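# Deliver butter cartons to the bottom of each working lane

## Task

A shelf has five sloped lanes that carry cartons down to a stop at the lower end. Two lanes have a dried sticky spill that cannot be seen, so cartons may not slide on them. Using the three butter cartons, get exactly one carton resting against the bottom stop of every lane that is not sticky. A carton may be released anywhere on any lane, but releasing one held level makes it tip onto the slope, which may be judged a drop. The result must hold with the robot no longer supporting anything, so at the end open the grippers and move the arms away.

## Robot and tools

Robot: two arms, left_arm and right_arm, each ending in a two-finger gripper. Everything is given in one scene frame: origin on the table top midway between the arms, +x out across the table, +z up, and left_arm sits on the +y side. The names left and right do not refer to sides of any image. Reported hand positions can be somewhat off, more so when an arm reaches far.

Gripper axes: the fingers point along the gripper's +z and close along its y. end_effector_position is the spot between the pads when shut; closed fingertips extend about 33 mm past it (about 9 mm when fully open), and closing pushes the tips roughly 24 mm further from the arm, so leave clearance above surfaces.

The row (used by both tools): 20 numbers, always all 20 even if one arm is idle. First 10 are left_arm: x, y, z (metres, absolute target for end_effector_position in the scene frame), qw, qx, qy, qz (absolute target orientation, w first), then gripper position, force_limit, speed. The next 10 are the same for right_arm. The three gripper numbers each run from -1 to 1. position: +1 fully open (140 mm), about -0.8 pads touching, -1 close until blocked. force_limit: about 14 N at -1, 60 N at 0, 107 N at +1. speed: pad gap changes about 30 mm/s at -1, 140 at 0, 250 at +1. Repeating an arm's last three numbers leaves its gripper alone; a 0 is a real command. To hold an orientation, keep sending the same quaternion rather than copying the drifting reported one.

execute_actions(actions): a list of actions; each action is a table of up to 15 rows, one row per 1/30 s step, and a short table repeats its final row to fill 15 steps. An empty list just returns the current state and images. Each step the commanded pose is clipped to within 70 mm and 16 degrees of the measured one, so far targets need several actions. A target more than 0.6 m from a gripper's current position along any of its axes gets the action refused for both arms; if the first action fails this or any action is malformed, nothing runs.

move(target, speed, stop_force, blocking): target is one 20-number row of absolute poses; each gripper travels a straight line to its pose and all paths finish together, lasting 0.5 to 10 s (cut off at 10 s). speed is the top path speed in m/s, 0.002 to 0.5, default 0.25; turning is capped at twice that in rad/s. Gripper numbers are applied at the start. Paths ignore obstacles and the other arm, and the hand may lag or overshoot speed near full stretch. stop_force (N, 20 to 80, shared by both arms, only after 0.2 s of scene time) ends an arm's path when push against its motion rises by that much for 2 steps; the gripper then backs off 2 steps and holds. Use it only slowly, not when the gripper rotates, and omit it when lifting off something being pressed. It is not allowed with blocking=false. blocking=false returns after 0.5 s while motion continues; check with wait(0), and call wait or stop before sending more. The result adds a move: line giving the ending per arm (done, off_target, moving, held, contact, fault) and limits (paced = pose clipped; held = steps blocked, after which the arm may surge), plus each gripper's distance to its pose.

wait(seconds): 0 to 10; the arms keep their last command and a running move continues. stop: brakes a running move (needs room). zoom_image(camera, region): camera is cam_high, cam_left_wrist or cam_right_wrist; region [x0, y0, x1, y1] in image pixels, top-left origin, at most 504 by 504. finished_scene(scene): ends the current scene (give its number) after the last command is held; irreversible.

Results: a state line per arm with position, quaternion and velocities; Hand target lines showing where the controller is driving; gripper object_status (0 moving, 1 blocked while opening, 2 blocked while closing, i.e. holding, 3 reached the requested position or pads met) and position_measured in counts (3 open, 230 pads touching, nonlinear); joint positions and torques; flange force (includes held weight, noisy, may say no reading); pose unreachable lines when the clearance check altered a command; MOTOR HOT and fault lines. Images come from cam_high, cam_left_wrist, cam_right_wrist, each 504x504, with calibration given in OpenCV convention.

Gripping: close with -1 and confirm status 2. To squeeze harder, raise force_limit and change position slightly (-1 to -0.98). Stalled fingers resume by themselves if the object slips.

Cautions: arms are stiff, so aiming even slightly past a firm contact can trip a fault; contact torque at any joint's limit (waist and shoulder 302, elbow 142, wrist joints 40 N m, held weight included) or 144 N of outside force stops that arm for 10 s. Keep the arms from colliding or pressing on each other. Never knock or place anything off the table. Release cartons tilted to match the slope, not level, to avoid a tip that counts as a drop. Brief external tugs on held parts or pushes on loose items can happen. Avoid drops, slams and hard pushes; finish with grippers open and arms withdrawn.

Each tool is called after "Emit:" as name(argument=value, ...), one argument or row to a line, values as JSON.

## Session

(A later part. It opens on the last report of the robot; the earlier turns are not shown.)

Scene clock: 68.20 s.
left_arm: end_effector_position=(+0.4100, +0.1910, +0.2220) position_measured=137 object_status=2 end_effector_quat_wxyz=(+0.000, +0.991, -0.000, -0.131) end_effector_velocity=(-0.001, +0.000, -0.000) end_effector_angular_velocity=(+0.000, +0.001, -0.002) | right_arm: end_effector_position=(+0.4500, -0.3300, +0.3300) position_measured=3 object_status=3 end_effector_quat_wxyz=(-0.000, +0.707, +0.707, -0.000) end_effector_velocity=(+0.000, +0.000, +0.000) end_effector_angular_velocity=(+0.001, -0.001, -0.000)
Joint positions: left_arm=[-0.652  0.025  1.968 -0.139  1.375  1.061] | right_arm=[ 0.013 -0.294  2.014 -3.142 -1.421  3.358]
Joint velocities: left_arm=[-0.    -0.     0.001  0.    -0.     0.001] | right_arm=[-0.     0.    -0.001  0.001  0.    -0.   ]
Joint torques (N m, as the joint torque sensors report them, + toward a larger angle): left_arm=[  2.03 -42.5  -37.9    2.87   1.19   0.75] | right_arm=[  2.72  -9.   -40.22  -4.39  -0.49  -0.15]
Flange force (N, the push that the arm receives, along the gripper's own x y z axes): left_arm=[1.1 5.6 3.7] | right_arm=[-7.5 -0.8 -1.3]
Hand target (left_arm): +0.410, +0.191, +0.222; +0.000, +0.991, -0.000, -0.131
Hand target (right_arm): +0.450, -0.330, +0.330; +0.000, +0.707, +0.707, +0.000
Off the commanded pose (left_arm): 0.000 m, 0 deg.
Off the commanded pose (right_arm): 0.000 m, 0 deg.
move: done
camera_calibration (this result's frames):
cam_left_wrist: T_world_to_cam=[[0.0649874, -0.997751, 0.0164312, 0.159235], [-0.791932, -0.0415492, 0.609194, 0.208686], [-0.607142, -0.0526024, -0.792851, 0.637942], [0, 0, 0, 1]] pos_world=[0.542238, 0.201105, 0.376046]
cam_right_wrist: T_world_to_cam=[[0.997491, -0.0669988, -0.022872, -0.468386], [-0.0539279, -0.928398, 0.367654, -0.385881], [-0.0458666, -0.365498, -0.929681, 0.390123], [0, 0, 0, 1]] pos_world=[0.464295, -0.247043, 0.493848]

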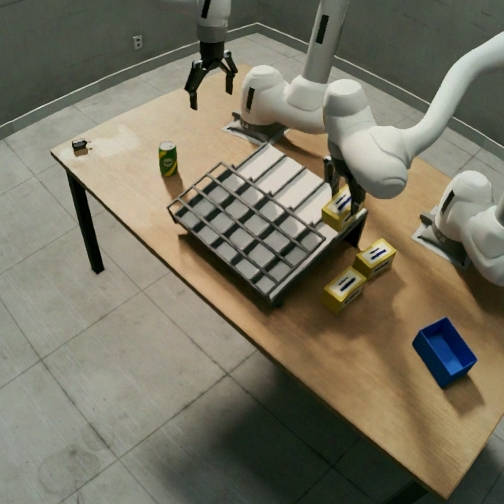

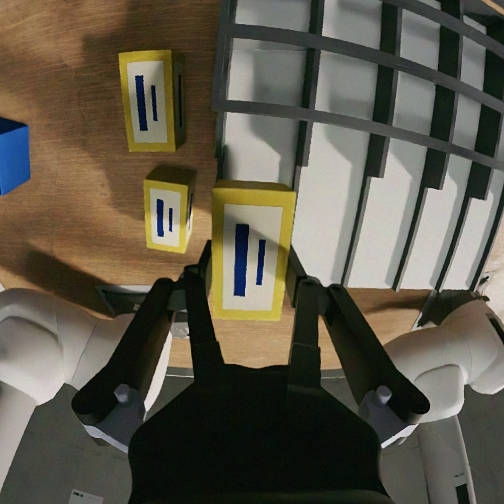

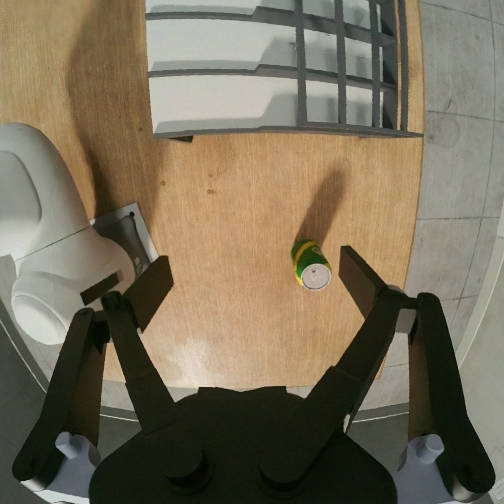

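Emit:
move(
  target=[0.41,0.184,0.221,-0.001,0.991,-0.009,-0.131,-1,-0.3,-0.3,0.45,-0.33,0.33,0,0.707,0.707,0,1,0,0],
  speed=0.05,
)

Emit:
move(
  target=[0.41,0.184,0.185,-0.001,0.991,-0.009,-0.131,-1,-0.3,-0.3,0.45,-0.33,0.33,0,0.707,0.707,0,1,0,0],
  speed=0.008,
  stop_force=20,
)

Emit:
zoom_image(
  camera="cam_high",
  region=[260, 120, 420, 280],
)

Scene clock: 73.17 s.
left_arm: end_effector_position=(+0.4100, +0.1840, +0.2210) position_measured=137 object_status=2 end_effector_quat_wxyz=(-0.001, +0.991, -0.009, -0.131) end_effector_velocity=(-0.000, +0.000, -0.001) end_effector_angular_velocity=(+0.000, +0.001, -0.001) | right_arm: end_effector_position=(+0.4500, -0.3300, +0.3300) position_measured=3 object_status=3 end_effector_quat_wxyz=(-0.000, +0.707, +0.707, -0.000) end_effector_velocity=(-0.001, -0.000, -0.000) end_effector_angular_velocity=(+0.000, -0.000, -0.001)
Joint positions: left_arm=[-0.665  0.032  1.963 -0.139  1.374  1.066] | right_arm=[ 0.013 -0.294  2.014 -3.142 -1.421  3.358]
Joint velocities: left_arm=[-0.     0.001  0.001  0.    -0.001  0.001] | right_arm=[-0.    -0.001  0.001  0.    -0.     0.   ]
Joint torques (N m, as the joint torque sensors report them, + toward a larger angle): left_arm=[  2.58 -43.63 -38.43   2.69   1.16   0.58] | right_arm=[  1.87  -8.61 -40.27  -4.67  -0.27  -0.24]
Flange force (N, the push that the arm receives, along the gripper's own x y z axes): left_arm=[1.2 6.2 5.0] | right_arm=[-5.4 -2.8 -1.7]
Hand target (left_arm): +0.410, +0.184, +0.221; -0.001, +0.991, -0.009, -0.131
Hand target (right_arm): +0.450, -0.330, +0.330; +0.000, +0.707, +0.707, +0.000
Off the commanded pose (left_arm): 0.000 m, 0 deg.
Off the commanded pose (right_arm): 0.000 m, 0 deg.
move: done
camera_calibration (this result's frames):
cam_left_wrist: T_world_to_cam=[[0.0469373, -0.998757, 0.0167732, 0.159796], [-0.792544, -0.0270149, 0.609217, 0.206586], [-0.608006, -0.0418884, -0.792826, 0.635135], [0, 0, 0, 1]] pos_world=[0.542394, 0.191783, 0.375016]
cam_right_wrist: T_world_to_cam=[[0.997491, -0.0669988, -0.022872, -0.468386], [-0.0539279, -0.928398, 0.367653, -0.385881], [-0.0458667, -0.365497, -0.929682, 0.390123], [0, 0, 0, 1]] pos_world=[0.464295, -0.247043, 0.493848]

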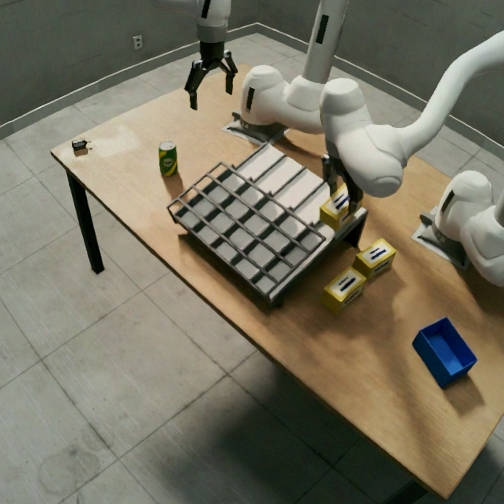

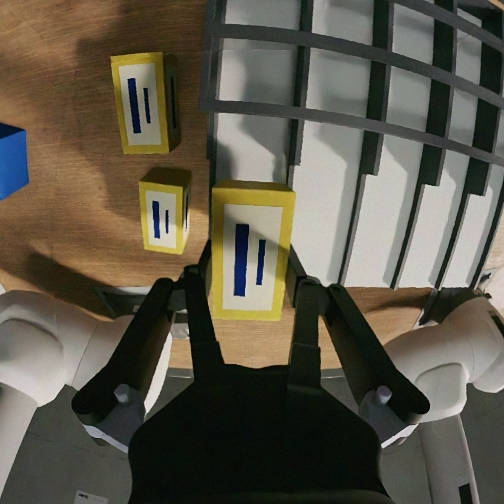

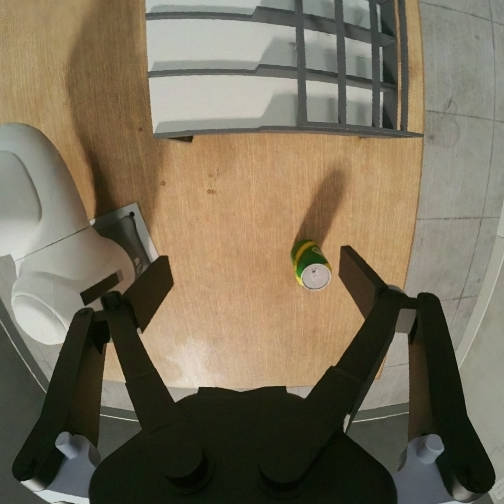

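Scene clock: 76.97 s.
left_arm: end_effector_position=(+0.4101, +0.1840, +0.1933) position_measured=137 object_status=2 end_effector_quat_wxyz=(-0.001, +0.991, -0.009, -0.131) end_effector_velocity=(-0.001, +0.000, +0.000) end_effector_angular_velocity=(+0.000, +0.001, -0.000) | right_arm: end_effector_position=(+0.4500, -0.3300, +0.3300) position_measured=3 object_status=3 end_effector_quat_wxyz=(-0.000, +0.707, +0.707, -0.000) end_effector_velocity=(-0.000, -0.000, -0.001) end_effector_angular_velocity=(-0.001, +0.001, +0.000)
Joint positions: left_arm=[-0.665  0.053  1.996 -0.14   1.321  1.074] | right_arm=[ 0.013 -0.294  2.014 -3.142 -1.421  3.358]
Joint velocities: left_arm=[-0.    -0.001  0.001 -0.     0.001  0.   ] | right_arm=[-0.     0.001  0.001 -0.    -0.    -0.   ]
Joint torques (N m, as the joint torque sensors report them, + toward a larger angle): left_arm=[ -2.46 -35.36 -21.85   1.23   3.19   0.5 ] | right_arm=[  1.79  -8.58 -39.48  -4.35  -0.52  -0.12]
Flange force (N, the push that the arm receives, along the gripper's own x y z axes): left_arm=[9.6 2.6 -19.8] | right_arm=[-5.0 -0.9 -2.4]
Hand target (left_arm): +0.410, +0.184, +0.193; -0.001, +0.991, -0.009, -0.131
Hand target (right_arm): +0.450, -0.330, +0.330; +0.000, +0.707, +0.707, +0.000
Off the commanded pose (left_arm): 0.008 m, 0 deg.
Off the commanded pose (right_arm): 0.000 m, 0 deg.
move: contact (left_arm)
camera_calibration (this result's frames):
cam_left_wrist: T_world_to_cam=[[0.0466929, -0.998767, 0.016838, 0.160292], [-0.792596, -0.0267847, 0.609158, 0.223516], [-0.607956, -0.0417891, -0.79287, 0.613222], [0, 0, 0, 1]] pos_world=[0.542485, 0.191708, 0.34735]
cam_right_wrist: T_world_to_cam=[[0.997491, -0.0669989, -0.0228722, -0.468386], [-0.0539279, -0.928398, 0.367654, -0.385881], [-0.0458669, -0.365498, -0.929682, 0.390123], [0, 0, 0, 1]] pos_world=[0.464295, -0.247043, 0.493848]

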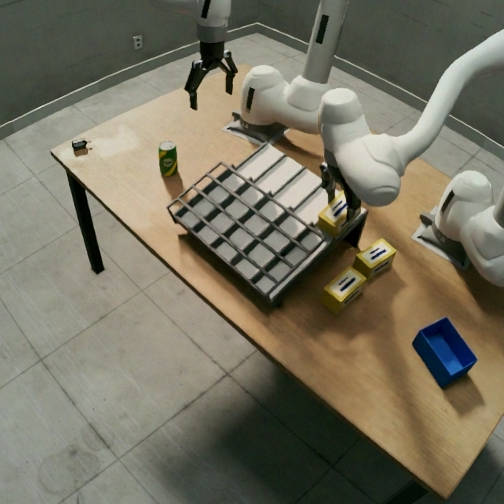

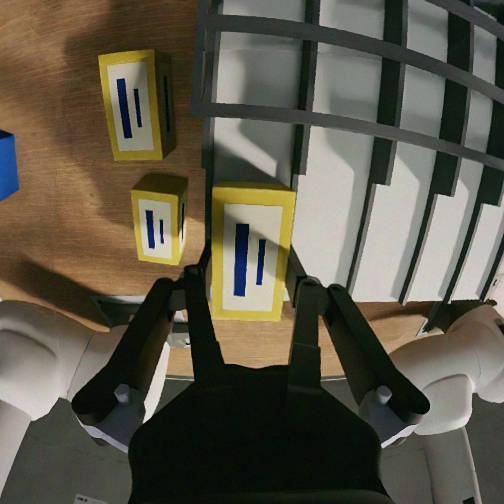

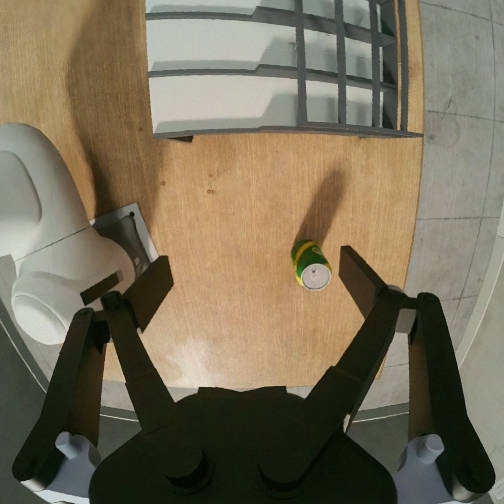

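Region (260, 120, 420, 280) of cam_high's 504x504 image, scaled by 3.150, with more detail than that image has.

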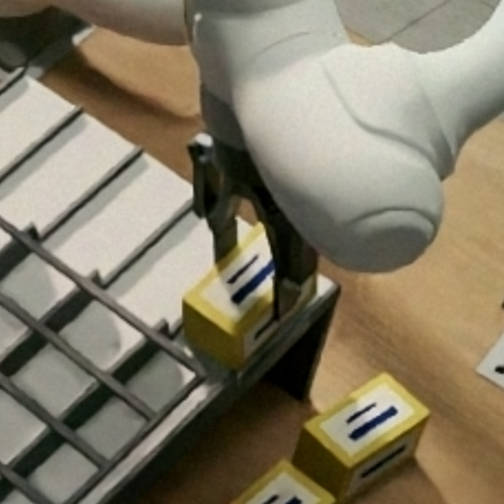

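Emit:
execute_actions(
  actions=[
    [[0.41,0.184,0.194,-0.001,0.991,-0.009,-0.131,0.3,-0.3,-0.5,0.45,-0.33,0.33,0,0.707,0.707,0,1,0,0]],
    [[0.41,0.184,0.194,-0.001,0.991,-0.009,-0.131,0.3,-0.3,-0.5,0.45,-0.33,0.33,0,0.707,0.707,0,1,0,0]],
  ],
)

Emit:
wait(
  seconds=1,
)

Scene clock: 79.87 s.
left_arm: end_effector_position=(+0.4100, +0.1840, +0.1940) position_measured=91 object_status=3 end_effector_quat_wxyz=(-0.001, +0.991, -0.009, -0.131) end_effector_velocity=(-0.000, +0.000, +0.000) end_effector_angular_velocity=(+0.000, +0.000, -0.001) | right_arm: end_effector_position=(+0.4500, -0.3300, +0.3300) position_measured=3 object_status=3 end_effector_quat_wxyz=(+0.000, +0.707, +0.707, -0.000) end_effector_velocity=(+0.000, +0.000, +0.000) end_effector_angular_velocity=(+0.000, -0.001, -0.000)
Joint positions: left_arm=[-0.665  0.053  1.995 -0.14   1.322  1.074] | right_arm=[ 0.013 -0.294  2.014 -3.142 -1.421  3.358]
Joint velocities: left_arm=[-0.    -0.     0.     0.     0.001  0.001] | right_arm=[-0.    -0.    -0.001  0.    -0.     0.   ]
Joint torques (N m, as the joint torque sensors report them, + toward a larger angle): left_arm=[  1.69 -42.26 -35.74   3.01   0.76   0.65] | right_arm=[  1.34  -8.12 -39.41  -4.46  -0.45  -0.1 ]
Flange force (N, the push that the arm receives, along the gripper's own x y z axes): left_arm=[-0.7 4.3 0.3] | right_arm=[-4.2 -2.5 -2.9]
Flange force at the end of the 1st action (N, along the gripper's axes at the end of the call): left_arm=[0.6 6.3 -0.5] | right_arm=[-5.4 2.0 -1.8]
Hand target (left_arm): +0.410, +0.184, +0.194; -0.001, +0.991, -0.009, -0.131
Hand target (right_arm): +0.450, -0.330, +0.330; -0.000, +0.707, +0.707, +0.000
Off the commanded pose (left_arm): 0.000 m, 0 deg.
Off the commanded pose (right_arm): 0.000 m, 0 deg.
camera_calibration (this result's frames):
cam_left_wrist: T_world_to_cam=[[0.0469278, -0.998757, 0.016772, 0.160244], [-0.792537, -0.0270076, 0.609225, 0.223031], [-0.608015, -0.0418821, -0.79282, 0.613728], [0, 0, 0, 1]] pos_world=[0.542396, 0.191773, 0.348012]
cam_right_wrist: T_world_to_cam=[[0.997491, -0.0669987, -0.0228672, -0.46839], [-0.0539296, -0.928398, 0.367652, -0.38588], [-0.0458621, -0.365496, -0.929682, 0.390124], [0, 0, 0, 1]] pos_world=[0.464296, -0.247043, 0.493851]

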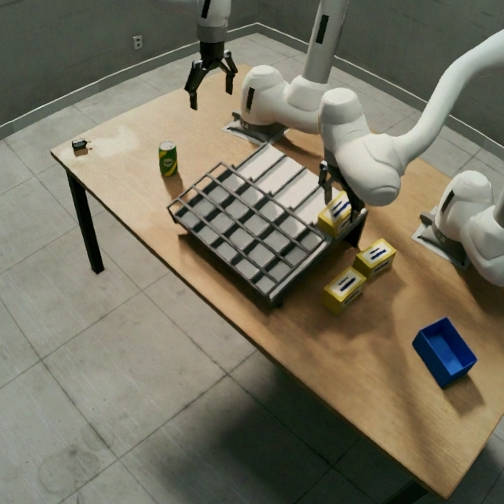

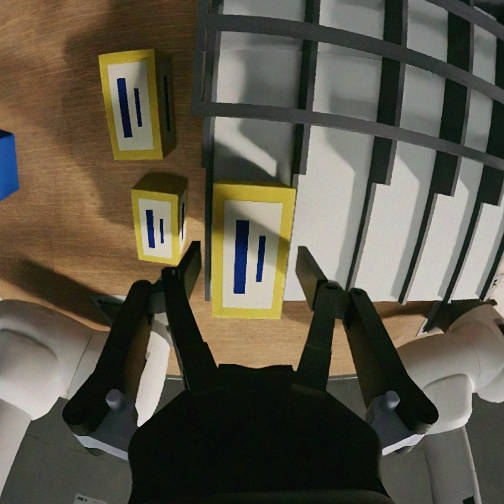

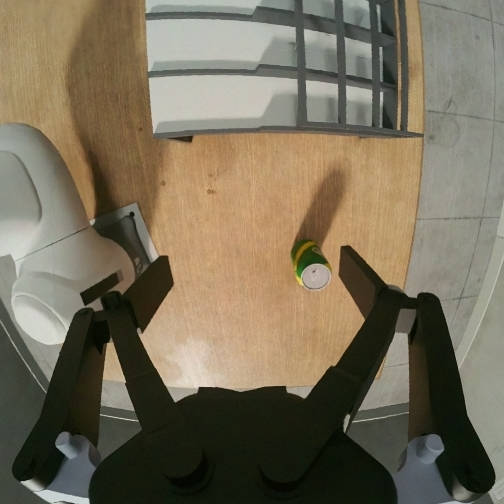

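Scene clock: 80.87 s.
left_arm: end_effector_position=(+0.4100, +0.1840, +0.1940) position_measured=91 object_status=3 end_effector_quat_wxyz=(-0.001, +0.991, -0.009, -0.131) end_effector_velocity=(-0.000, -0.000, -0.001) end_effector_angular_velocity=(+0.000, +0.001, +0.000) | right_arm: end_effector_position=(+0.4500, -0.3300, +0.3300) position_measured=3 object_status=3 end_effector_quat_wxyz=(+0.000, +0.707, +0.707, +0.000) end_effector_velocity=(+0.000, -0.000, +0.000) end_effector_angular_velocity=(+0.000, -0.000, -0.000)
Joint positions: left_arm=[-0.665  0.053  1.995 -0.14   1.322  1.074] | right_arm=[ 0.013 -0.294  2.014 -3.142 -1.421  3.358]
Joint velocities: left_arm=[-0.     0.001  0.    -0.    -0.    -0.   ] | right_arm=[-0. -0. -0. -0. -0. -0.]
Joint torques (N m, as the joint torque sensors report them, + toward a larger angle): left_arm=[  1.41 -43.61 -36.09   2.92   0.95   0.65] | right_arm=[  1.38  -8.82 -39.73  -4.32  -0.49  -0.09]
Flange force (N, the push that the arm receives, along the gripper's own x y z axes): left_arm=[1.8 4.9 1.8] | right_arm=[-4.1 -1.4 -2.1]
Hand target (left_arm): +0.410, +0.184, +0.194; -0.001, +0.991, -0.009, -0.131
Hand target (right_arm): +0.450, -0.330, +0.330; -0.000, +0.707, +0.707, +0.000
Off the commanded pose (left_arm): 0.000 m, 0 deg.
Off the commanded pose (right_arm): 0.000 m, 0 deg.
wait: 1.00 s; at rest by 0.17 s
camera_calibration (this result's frames):
cam_left_wrist: T_world_to_cam=[[0.0469277, -0.998757, 0.0167723, 0.160244], [-0.792538, -0.0270075, 0.609225, 0.223031], [-0.608015, -0.0418822, -0.79282, 0.613728], [0, 0, 0, 1]] pos_world=[0.542396, 0.191773, 0.348012]
cam_right_wrist: T_world_to_cam=[[0.997491, -0.0669988, -0.0228668, -0.46839], [-0.0539299, -0.928398, 0.367652, -0.38588], [-0.0458618, -0.365496, -0.929682, 0.390125], [0, 0, 0, 1]] pos_world=[0.464296, -0.247043, 0.493851]

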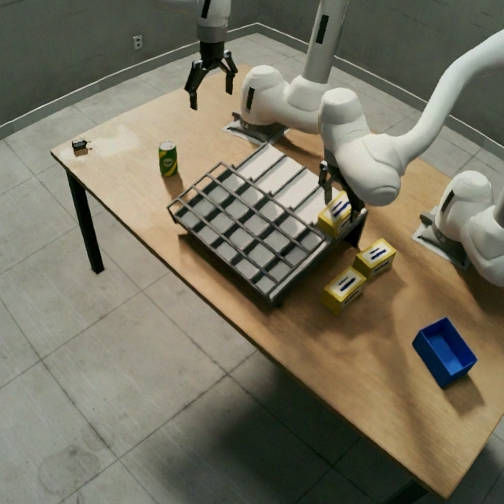

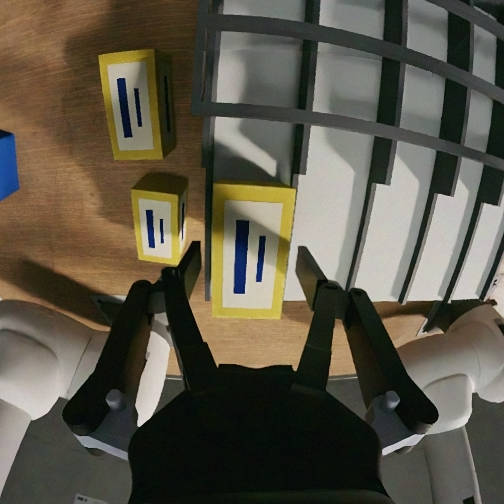

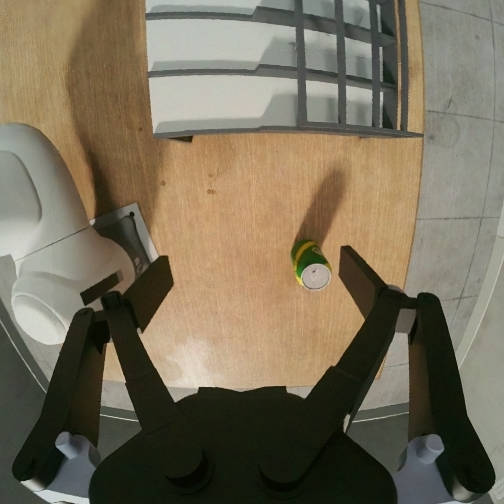

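Emit:
execute_actions(
  actions=[
    [[0.41,0.184,0.194,-0.001,0.991,-0.009,-0.131,-1,-0.3,-0.3,0.45,-0.33,0.33,0,0.707,0.707,0,1,0,0]],
  ],
)

Emit:
move(
  target=[0.41,0.184,0.218,-0.001,0.991,-0.009,-0.131,-1,-0.3,-0.3,0.45,-0.33,0.33,0,0.707,0.707,0,1,0,0],
  speed=0.08,
)

Emit:
move(
  target=[0.409,0.101,0.218,-0.001,0.991,-0.009,-0.131,-1,-0.3,-0.3,0.45,-0.33,0.33,0,0.707,0.707,0,1,0,0],
  speed=0.2,
)

Scene clock: 86.53 s.
left_arm: end_effector_position=(+0.4100, +0.1840, +0.1941) position_measured=137 object_status=2 end_effector_quat_wxyz=(-0.001, +0.991, -0.009, -0.131) end_effector_velocity=(-0.000, -0.000, -0.001) end_effector_angular_velocity=(-0.001, -0.000, -0.001) | right_arm: end_effector_position=(+0.4500, -0.3300, +0.3300) position_measured=3 object_status=3 end_effector_quat_wxyz=(+0.000, +0.707, +0.707, +0.000) end_effector_velocity=(+0.000, +0.000, +0.001) end_effector_angular_velocity=(+0.001, -0.001, -0.000)
Joint positions: left_arm=[-0.665  0.052  1.995 -0.14   1.322  1.074] | right_arm=[ 0.013 -0.294  2.014 -3.142 -1.421  3.358]
Joint velocities: left_arm=[-0.     0.     0.001 -0.    -0.002  0.001] | right_arm=[-0.    -0.001 -0.001  0.     0.    -0.   ]
Joint torques (N m, as the joint torque sensors report them, + toward a larger angle): left_arm=[ -4.02 -35.45 -31.03   0.39  -1.65   0.55] | right_arm=[  0.97  -9.   -40.02  -4.48  -0.48  -0.16]
Flange force (N, the push that the arm receives, along the gripper's own x y z axes): left_arm=[-0.4 -7.7 -16.0] | right_arm=[-2.8 -1.6 -1.6]
Hand target (left_arm): +0.410, +0.184, +0.194; -0.001, +0.991, -0.009, -0.131
Hand target (right_arm): +0.450, -0.330, +0.330; +0.000, +0.707, +0.707, -0.000
Off the commanded pose (left_arm): 0.000 m, 0 deg.
Off the commanded pose (right_arm): 0.000 m, 0 deg.
camera_calibration (this result's frames):
cam_left_wrist: T_world_to_cam=[[0.0469151, -0.998756, 0.0168672, 0.160193], [-0.792607, -0.0269443, 0.609137, 0.223026], [-0.607925, -0.0419468, -0.792886, 0.613838], [0, 0, 0, 1]] pos_world=[0.542424, 0.191752, 0.348148]
cam_right_wrist: T_world_to_cam=[[0.997491, -0.0669988, -0.0228666, -0.46839], [-0.0539299, -0.928398, 0.367652, -0.38588], [-0.0458616, -0.365497, -0.929682, 0.390124], [0, 0, 0, 1]] pos_world=[0.464296, -0.247043, 0.493851]

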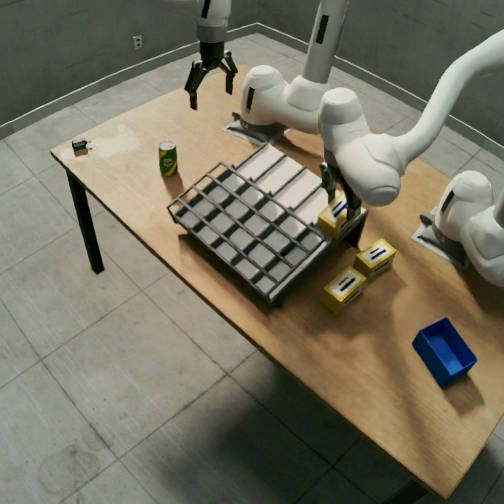

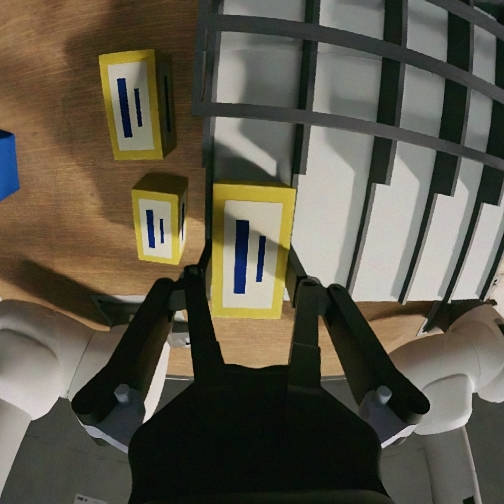

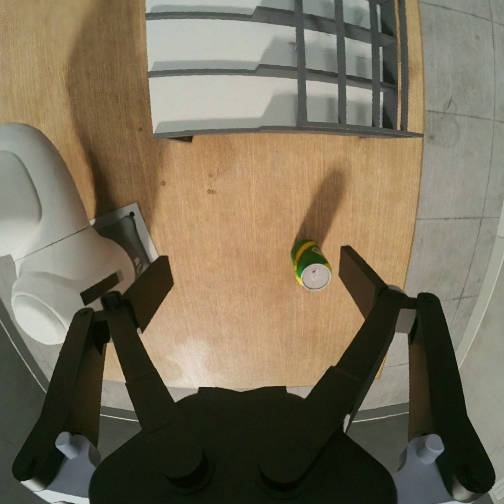

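Scene clock: 87.27 s.
left_arm: end_effector_position=(+0.4100, +0.1840, +0.2180) position_measured=137 object_status=2 end_effector_quat_wxyz=(-0.001, +0.991, -0.009, -0.131) end_effector_velocity=(-0.000, -0.000, +0.000) end_effector_angular_velocity=(+0.000, -0.000, -0.002) | right_arm: end_effector_position=(+0.4500, -0.3300, +0.3300) position_measured=3 object_status=3 end_effector_quat_wxyz=(+0.000, +0.707, +0.707, +0.000) end_effector_velocity=(-0.000, +0.000, -0.001) end_effector_angular_velocity=(+0.001, +0.001, -0.001)
Joint positions: left_arm=[-0.665  0.034  1.967 -0.139  1.368  1.067] | right_arm=[ 0.013 -0.294  2.014 -3.142 -1.421  3.358]
Joint velocities: left_arm=[-0.001 -0.     0.     0.     0.     0.001] | right_arm=[-0.     0.     0.001  0.001 -0.     0.001]
Joint torques (N m, as the joint torque sensors report them, + toward a larger angle): left_arm=[  0.36 -43.06 -38.24   3.02   0.98   0.38] | right_arm=[  0.49  -8.54 -39.8   -4.44  -0.37  -0.12]
Flange force (N, the push that the arm receives, along the gripper's own x y z axes): left_arm=[2.1 2.1 3.5] | right_arm=[-1.9 -2.4 -2.2]
Hand target (left_arm): +0.410, +0.184, +0.218; -0.001, +0.991, -0.009, -0.131
Hand target (right_arm): +0.450, -0.330, +0.330; +0.000, +0.707, +0.707, -0.000
Off the commanded pose (left_arm): 0.000 m, 0 deg.
Off the commanded pose (right_arm): 0.000 m, 0 deg.
move: done
camera_calibration (this result's frames):
cam_left_wrist: T_world_to_cam=[[0.0469344, -0.998758, 0.016747, 0.159847], [-0.792517, -0.0270268, 0.60925, 0.208406], [-0.60804, -0.0418671, -0.792801, 0.632729], [0, 0, 0, 1]] pos_world=[0.542388, 0.191771, 0.37198]
cam_right_wrist: T_world_to_cam=[[0.997491, -0.0669988, -0.0228669, -0.46839], [-0.0539299, -0.928398, 0.367652, -0.38588], [-0.0458618, -0.365497, -0.929682, 0.390124], [0, 0, 0, 1]] pos_world=[0.464296, -0.247043, 0.493851]

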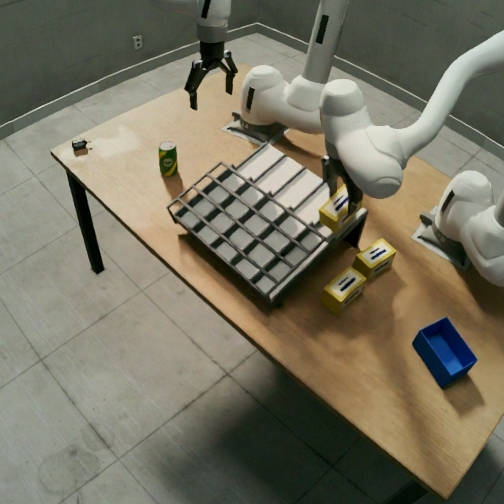

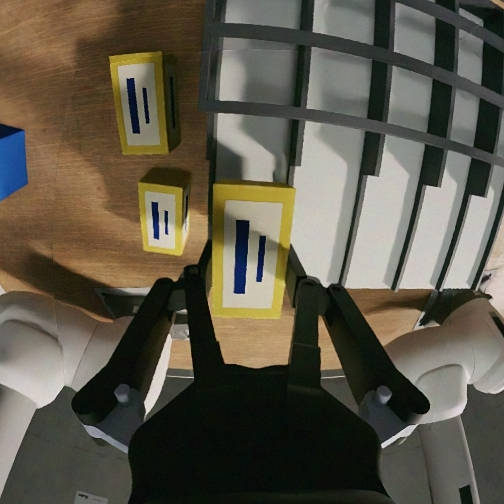

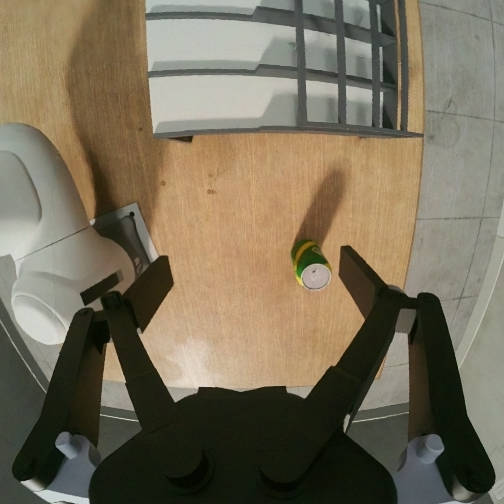

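Scene clock: 88.03 s.
left_arm: end_effector_position=(+0.4090, +0.1011, +0.2180) position_measured=137 object_status=2 end_effector_quat_wxyz=(-0.001, +0.991, -0.009, -0.131) end_effector_velocity=(-0.001, -0.000, -0.000) end_effector_angular_velocity=(+0.000, -0.000, +0.000) | right_arm: end_effector_position=(+0.4500, -0.3300, +0.3300) position_measured=3 object_status=3 end_effector_quat_wxyz=(+0.000, +0.707, +0.707, +0.000) end_effector_velocity=(+0.000, +0.000, +0.000) end_effector_angular_velocity=(+0.001, -0.001, +0.000)
Joint positions: left_arm=[-0.788  0.103  1.893 -0.166  1.357  0.953] | right_arm=[ 0.013 -0.294  2.014 -3.142 -1.421  3.358]
Joint velocities: left_arm=[-0.001 -0.     0.     0.    -0.    -0.001] | right_arm=[-0.     0.    -0.001  0.001  0.    -0.   ]
Joint torques (N m, as the joint torque sensors report them, + toward a larger angle): left_arm=[  2.27 -51.81 -38.53   2.62   1.12   0.88] | right_arm=[  2.02  -8.84 -39.75  -4.5   -0.22  -0.16]
Flange force (N, the push that the arm receives, along the gripper's own x y z axes): left_arm=[1.1 6.3 5.2] | right_arm=[-5.6 -1.1 -2.6]
Hand target (left_arm): +0.409, +0.101, +0.218; -0.001, +0.991, -0.009, -0.131
Hand target (right_arm): +0.450, -0.330, +0.330; +0.000, +0.707, +0.707, -0.000
Off the commanded pose (left_arm): 0.000 m, 0 deg.
Off the commanded pose (right_arm): 0.000 m, 0 deg.
move: done
camera_calibration (this result's frames):
cam_left_wrist: T_world_to_cam=[[0.0469477, -0.998757, 0.0167565, 0.0770621], [-0.792583, -0.0270361, 0.609164, 0.205403], [-0.607954, -0.0418798, -0.792867, 0.628674], [0, 0, 0, 1]] pos_world=[0.541386, 0.108848, 0.372039]
cam_right_wrist: T_world_to_cam=[[0.997491, -0.0669989, -0.0228668, -0.46839], [-0.0539299, -0.928398, 0.367652, -0.38588], [-0.0458618, -0.365496, -0.929682, 0.390125], [0, 0, 0, 1]] pos_world=[0.464296, -0.247043, 0.493851]

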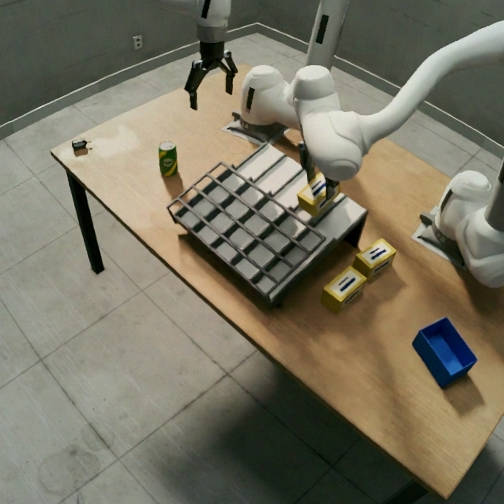

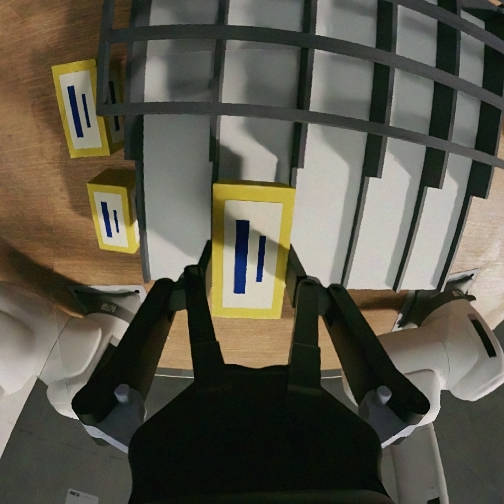

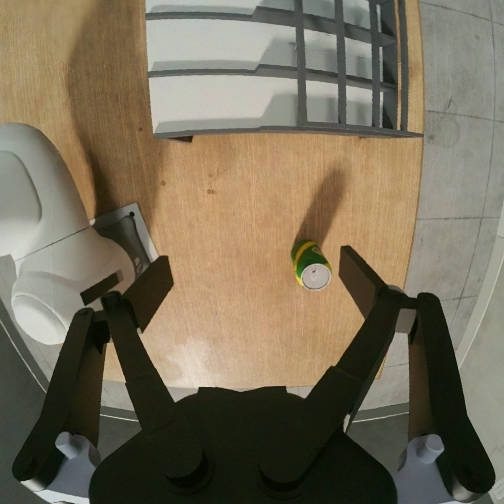

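Emit:
move(
  target=[0.409,0.099,0.200,-0.001,0.991,-0.009,-0.131,-1,-0.3,-0.3,0.45,-0.4,0.33,0,0.707,0.707,0,1,0,0],
  speed=0.1,
)

Emit:
move(
  target=[0.409,0.099,0.185,-0.001,0.991,-0.009,-0.131,-1,-0.3,-0.3,0.45,-0.4,0.33,0,0.707,0.707,0,1,0,0],
  speed=0.006,
  stop_force=20,
)

Scene clock: 91.33 s.
left_arm: end_effector_position=(+0.4090, +0.0990, +0.2000) position_measured=137 object_status=2 end_effector_quat_wxyz=(-0.001, +0.991, -0.009, -0.131) end_effector_velocity=(-0.000, +0.000, -0.000) end_effector_angular_velocity=(+0.000, +0.001, +0.000) | right_arm: end_effector_position=(+0.4499, -0.3999, +0.3300) position_measured=3 object_status=3 end_effector_quat_wxyz=(-0.000, +0.707, +0.707, -0.000) end_effector_velocity=(-0.000, +0.000, -0.001) end_effector_angular_velocity=(+0.001, +0.002, -0.000)
Joint positions: left_arm=[-0.791  0.118  1.911 -0.168  1.323  0.956] | right_arm=[-0.178 -0.321  2.032 -3.142 -1.43   3.168]
Joint velocities: left_arm=[ 0.     0.     0.001 -0.    -0.     0.   ] | right_arm=[-0.     0.     0.001  0.001 -0.    -0.   ]
Joint torques (N m, as the joint torque sensors report them, + toward a larger angle): left_arm=[  0.47 -50.76 -37.73   2.77   1.24   0.56] | right_arm=[  2.57  -6.35 -39.66  -4.32  -0.33  -0.12]
Flange force (N, the push that the arm receives, along the gripper's own x y z axes): left_arm=[1.0 1.8 3.9] | right_arm=[-7.0 -1.6 -2.4]
Hand target (left_arm): +0.409, +0.099, +0.200; -0.001, +0.991, -0.009, -0.131
Hand target (right_arm): +0.450, -0.400, +0.330; -0.000, +0.707, +0.707, -0.000
Off the commanded pose (left_arm): 0.000 m, 0 deg.
Off the commanded pose (right_arm): 0.000 m, 0 deg.
move: done
camera_calibration (this result's frames):
cam_left_wrist: T_world_to_cam=[[0.0469149, -0.998758, 0.0167931, 0.0752929], [-0.792541, -0.0269847, 0.609221, 0.21628], [-0.608011, -0.0418908, -0.792822, 0.614327], [0, 0, 0, 1]] pos_world=[0.541397, 0.10677, 0.354026]
cam_right_wrist: T_world_to_cam=[[0.997489, -0.0669612, -0.0230798, -0.472914], [-0.0538181, -0.928414, 0.367628, -0.450865], [-0.0460444, -0.365462, -0.929687, 0.364653], [0, 0, 0, 1]] pos_world=[0.464252, -0.31699, 0.493848]

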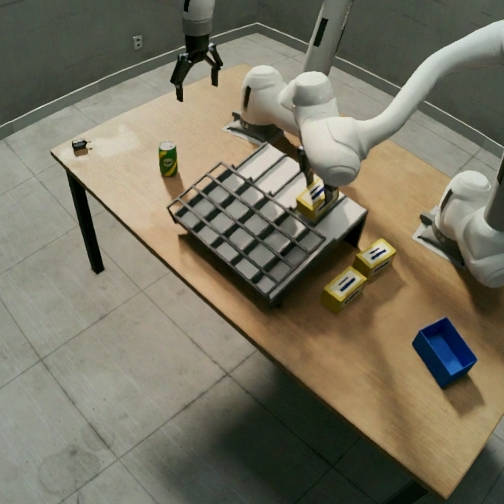

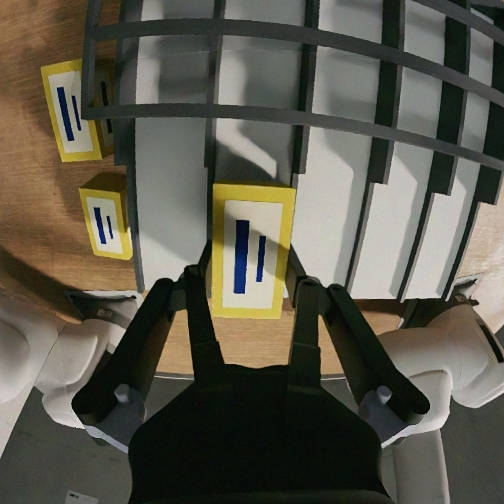

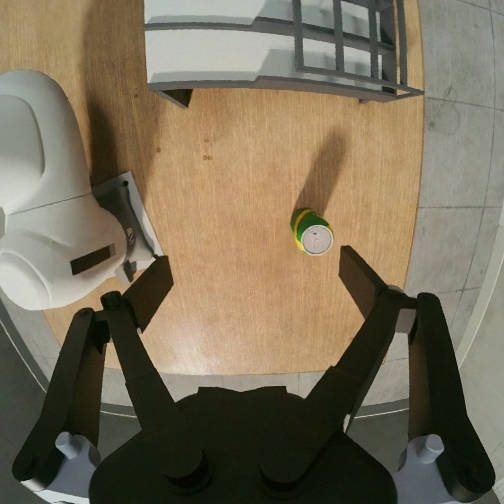

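Scene clock: 92.77 s.
left_arm: end_effector_position=(+0.4091, +0.0989, +0.1935) position_measured=137 object_status=2 end_effector_quat_wxyz=(-0.001, +0.991, -0.009, -0.131) end_effector_velocity=(-0.000, +0.000, +0.001) end_effector_angular_velocity=(-0.001, -0.001, -0.001) | right_arm: end_effector_position=(+0.4499, -0.4000, +0.3300) position_measured=3 object_status=3 end_effector_quat_wxyz=(-0.000, +0.707, +0.707, -0.000) end_effector_velocity=(+0.001, +0.000, +0.001) end_effector_angular_velocity=(+0.001, -0.004, -0.000)
Joint positions: left_arm=[-0.791  0.123  1.918 -0.169  1.311  0.958] | right_arm=[-0.178 -0.321  2.032 -3.142 -1.43   3.168]
Joint velocities: left_arm=[-0.    -0.001 -0.     0.001  0.     0.001] | right_arm=[ 0.    -0.001 -0.001  0.001  0.002  0.   ]
Joint torques (N m, as the joint torque sensors report them, + toward a larger angle): left_arm=[ -1.87 -38.25 -17.61   1.99   2.11   0.71] | right_arm=[  3.    -6.44 -39.7   -4.47  -0.11  -0.1 ]
Flange force (N, the push that the arm receives, along the gripper's own x y z axes): left_arm=[7.4 7.6 -29.6] | right_arm=[-8.3 -2.0 -3.3]
Hand target (left_arm): +0.409, +0.099, +0.194; -0.001, +0.991, -0.009, -0.131
Hand target (right_arm): +0.450, -0.400, +0.330; -0.000, +0.707, +0.707, -0.000
Off the commanded pose (left_arm): 0.008 m, 0 deg.
Off the commanded pose (right_arm): 0.000 m, 0 deg.
move: contact (left_arm)
camera_calibration (this result's frames):
cam_left_wrist: T_world_to_cam=[[0.0467614, -0.998762, 0.0169617, 0.0753296], [-0.792622, -0.0267654, 0.609126, 0.220394], [-0.607917, -0.0419278, -0.792892, 0.609168], [0, 0, 0, 1]] pos_world=[0.541491, 0.106676, 0.347479]
cam_right_wrist: T_world_to_cam=[[0.997486, -0.0670053, -0.0230528, -0.472957], [-0.0538695, -0.928415, 0.367618, -0.450879], [-0.0460349, -0.365452, -0.929691, 0.364638], [0, 0, 0, 1]] pos_world=[0.464265, -0.317035, 0.493849]

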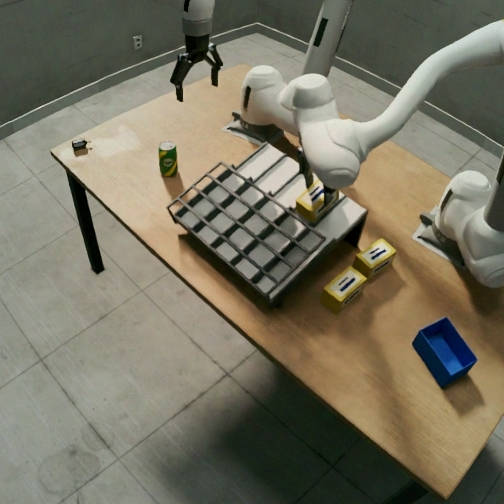

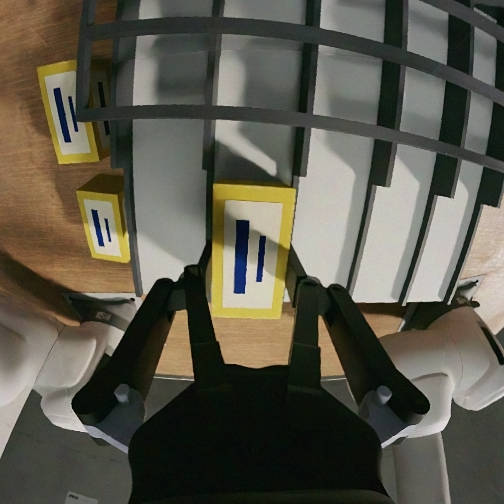

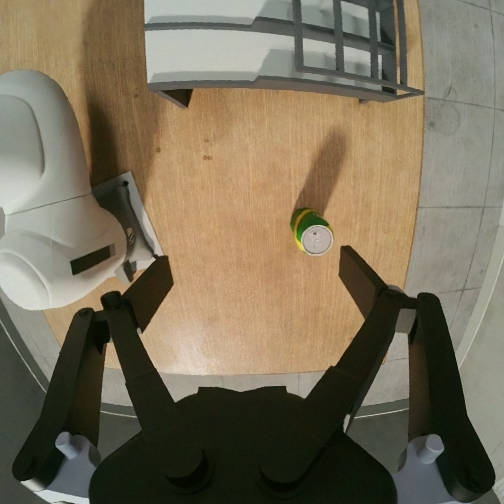

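Emit:
execute_actions(
  actions=[
    [[0.409,0.099,0.194,-0.001,0.991,-0.009,-0.131,0.3,-0.3,-0.3,0.45,-0.4,0.33,0,0.707,0.707,0,1,0,0]],
  ],
)

Emit:
wait(
  seconds=1.5,
)

Scene clock: 94.40 s.
left_arm: end_effector_position=(+0.4090, +0.0990, +0.1940) position_measured=91 object_status=3 end_effector_quat_wxyz=(-0.001, +0.991, -0.009, -0.131) end_effector_velocity=(-0.000, -0.000, +0.000) end_effector_angular_velocity=(+0.000, +0.000, -0.000) | right_arm: end_effector_position=(+0.4500, -0.4000, +0.3300) position_measured=3 object_status=3 end_effector_quat_wxyz=(-0.000, +0.707, +0.707, -0.000) end_effector_velocity=(+0.000, -0.000, -0.000) end_effector_angular_velocity=(-0.001, +0.001, +0.001)
Joint positions: left_arm=[-0.791  0.122  1.918 -0.169  1.312  0.958] | right_arm=[-0.178 -0.321  2.032 -3.142 -1.43   3.168]
Joint velocities: left_arm=[-0.    -0.    -0.     0.     0.001  0.   ] | right_arm=[ 0.     0.001  0.    -0.001  0.    -0.001]
Joint torques (N m, as the joint torque sensors report them, + toward a larger angle): left_arm=[  2.02 -51.05 -35.37   3.01   0.8    0.74] | right_arm=[  1.92  -5.53 -40.33  -4.4   -0.42  -0.12]
Flange force (N, the push that the arm receives, along the gripper's own x y z axes): left_arm=[1.3 6.6 0.5] | right_arm=[-5.5 -3.7 -1.3]
Hand target (left_arm): +0.409, +0.099, +0.194; -0.001, +0.991, -0.009, -0.131
Hand target (right_arm): +0.450, -0.400, +0.330; -0.000, +0.707, +0.707, +0.000
Off the commanded pose (left_arm): 0.000 m, 0 deg.
Off the commanded pose (right_arm): 0.000 m, 0 deg.
camera_calibration (this result's frames):
cam_left_wrist: T_world_to_cam=[[0.0469236, -0.998758, 0.0167611, 0.0754038], [-0.792525, -0.0270101, 0.609242, 0.219933], [-0.608032, -0.0418714, -0.792807, 0.609549], [0, 0, 0, 1]] pos_world=[0.541389, 0.106773, 0.347999]
cam_right_wrist: T_world_to_cam=[[0.997491, -0.0669992, -0.0228722, -0.473076], [-0.0539283, -0.928398, 0.367652, -0.450868], [-0.0458669, -0.365496, -0.929682, 0.364539], [0, 0, 0, 1]] pos_world=[0.464295, -0.317043, 0.493848]

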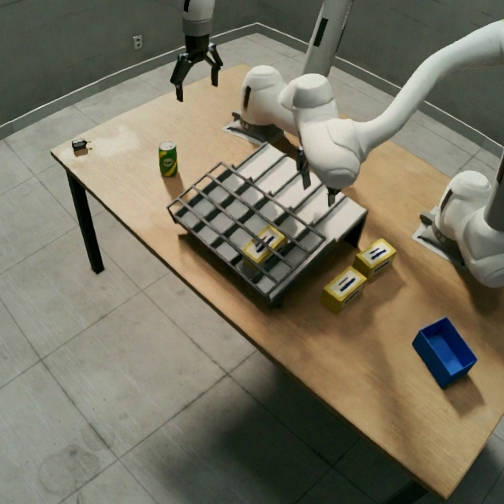

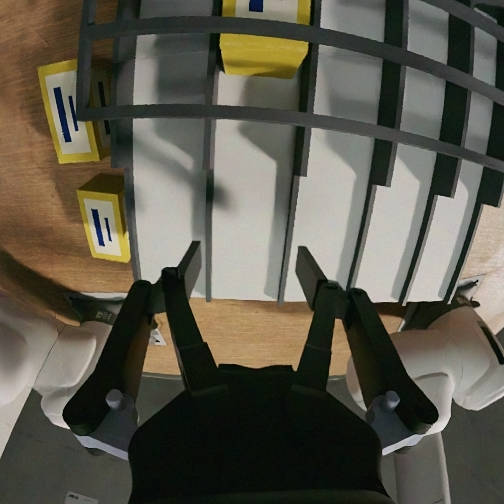

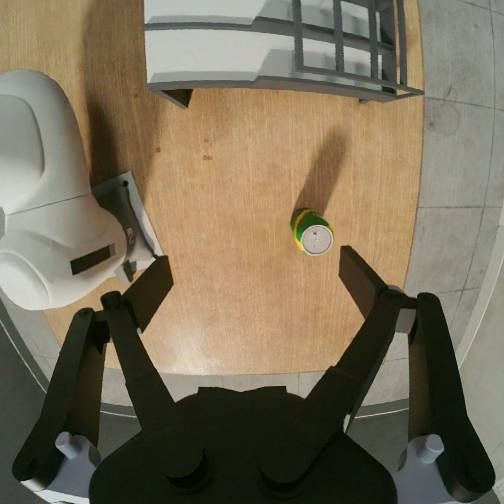

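Scene clock: 95.90 s.
left_arm: end_effector_position=(+0.4090, +0.0990, +0.1940) position_measured=91 object_status=3 end_effector_quat_wxyz=(-0.001, +0.991, -0.009, -0.131) end_effector_velocity=(-0.000, +0.000, -0.000) end_effector_angular_velocity=(+0.000, +0.000, -0.000) | right_arm: end_effector_position=(+0.4500, -0.4000, +0.3300) position_measured=3 object_status=3 end_effector_quat_wxyz=(-0.000, +0.707, +0.707, -0.000) end_effector_velocity=(+0.000, +0.000, +0.000) end_effector_angular_velocity=(+0.001, -0.001, -0.000)
Joint positions: left_arm=[-0.791  0.122  1.918 -0.169  1.312  0.958] | right_arm=[-0.178 -0.321  2.032 -3.142 -1.43   3.168]
Joint velocities: left_arm=[-0. -0.  0.  0.  0.  0.] | right_arm=[-0.    -0.    -0.     0.001 -0.     0.   ]
Joint torques (N m, as the joint torque sensors report them, + toward a larger angle): left_arm=[  1.43 -49.   -35.87   2.94   0.77   0.8 ] | right_arm=[  2.58  -5.41 -40.24  -4.3   -0.32  -0.01]
Flange force (N, the push that the arm receives, along the gripper's own x y z axes): left_arm=[-1.5 3.3 0.1] | right_arm=[-7.7 -4.4 -2.0]
Hand target (left_arm): +0.409, +0.099, +0.194; -0.001, +0.991, -0.009, -0.131
Hand target (right_arm): +0.450, -0.400, +0.330; -0.000, +0.707, +0.707, +0.000
Off the commanded pose (left_arm): 0.000 m, 0 deg.
Off the commanded pose (right_arm): 0.000 m, 0 deg.
wait: 1.50 s; at rest by 0.17 s
camera_calibration (this result's frames):
cam_left_wrist: T_world_to_cam=[[0.0469228, -0.998758, 0.0167768, 0.0753942], [-0.792536, -0.0270007, 0.609227, 0.219939], [-0.608017, -0.0418828, -0.792819, 0.609559], [0, 0, 0, 1]] pos_world=[0.541394, 0.106769, 0.348012]
cam_right_wrist: T_world_to_cam=[[0.997491, -0.0669992, -0.022872, -0.473076], [-0.0539283, -0.928398, 0.367652, -0.450868], [-0.0458667, -0.365496, -0.929682, 0.364539], [0, 0, 0, 1]] pos_world=[0.464295, -0.317043, 0.493848]

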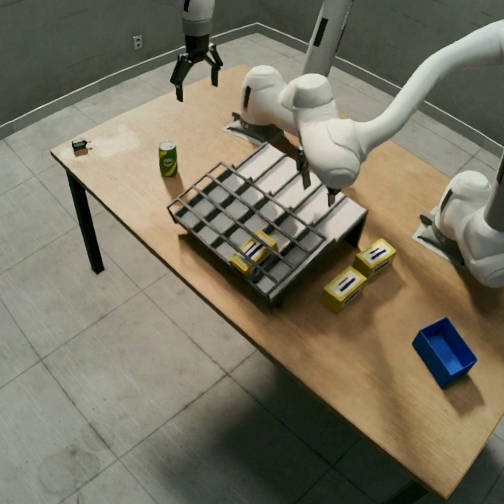

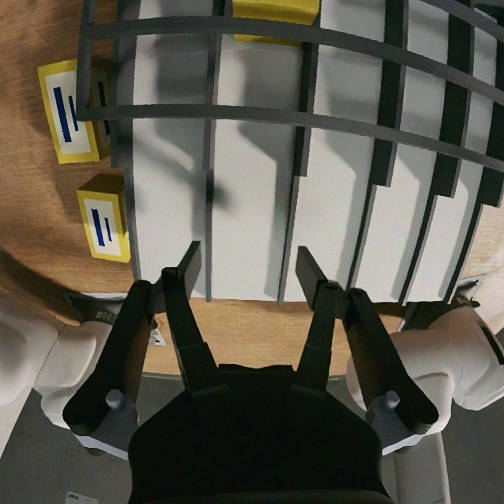

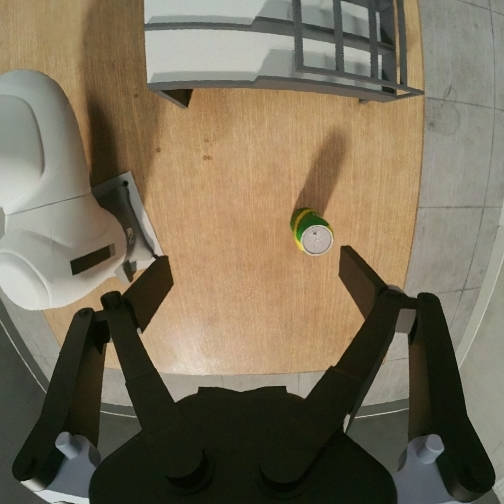

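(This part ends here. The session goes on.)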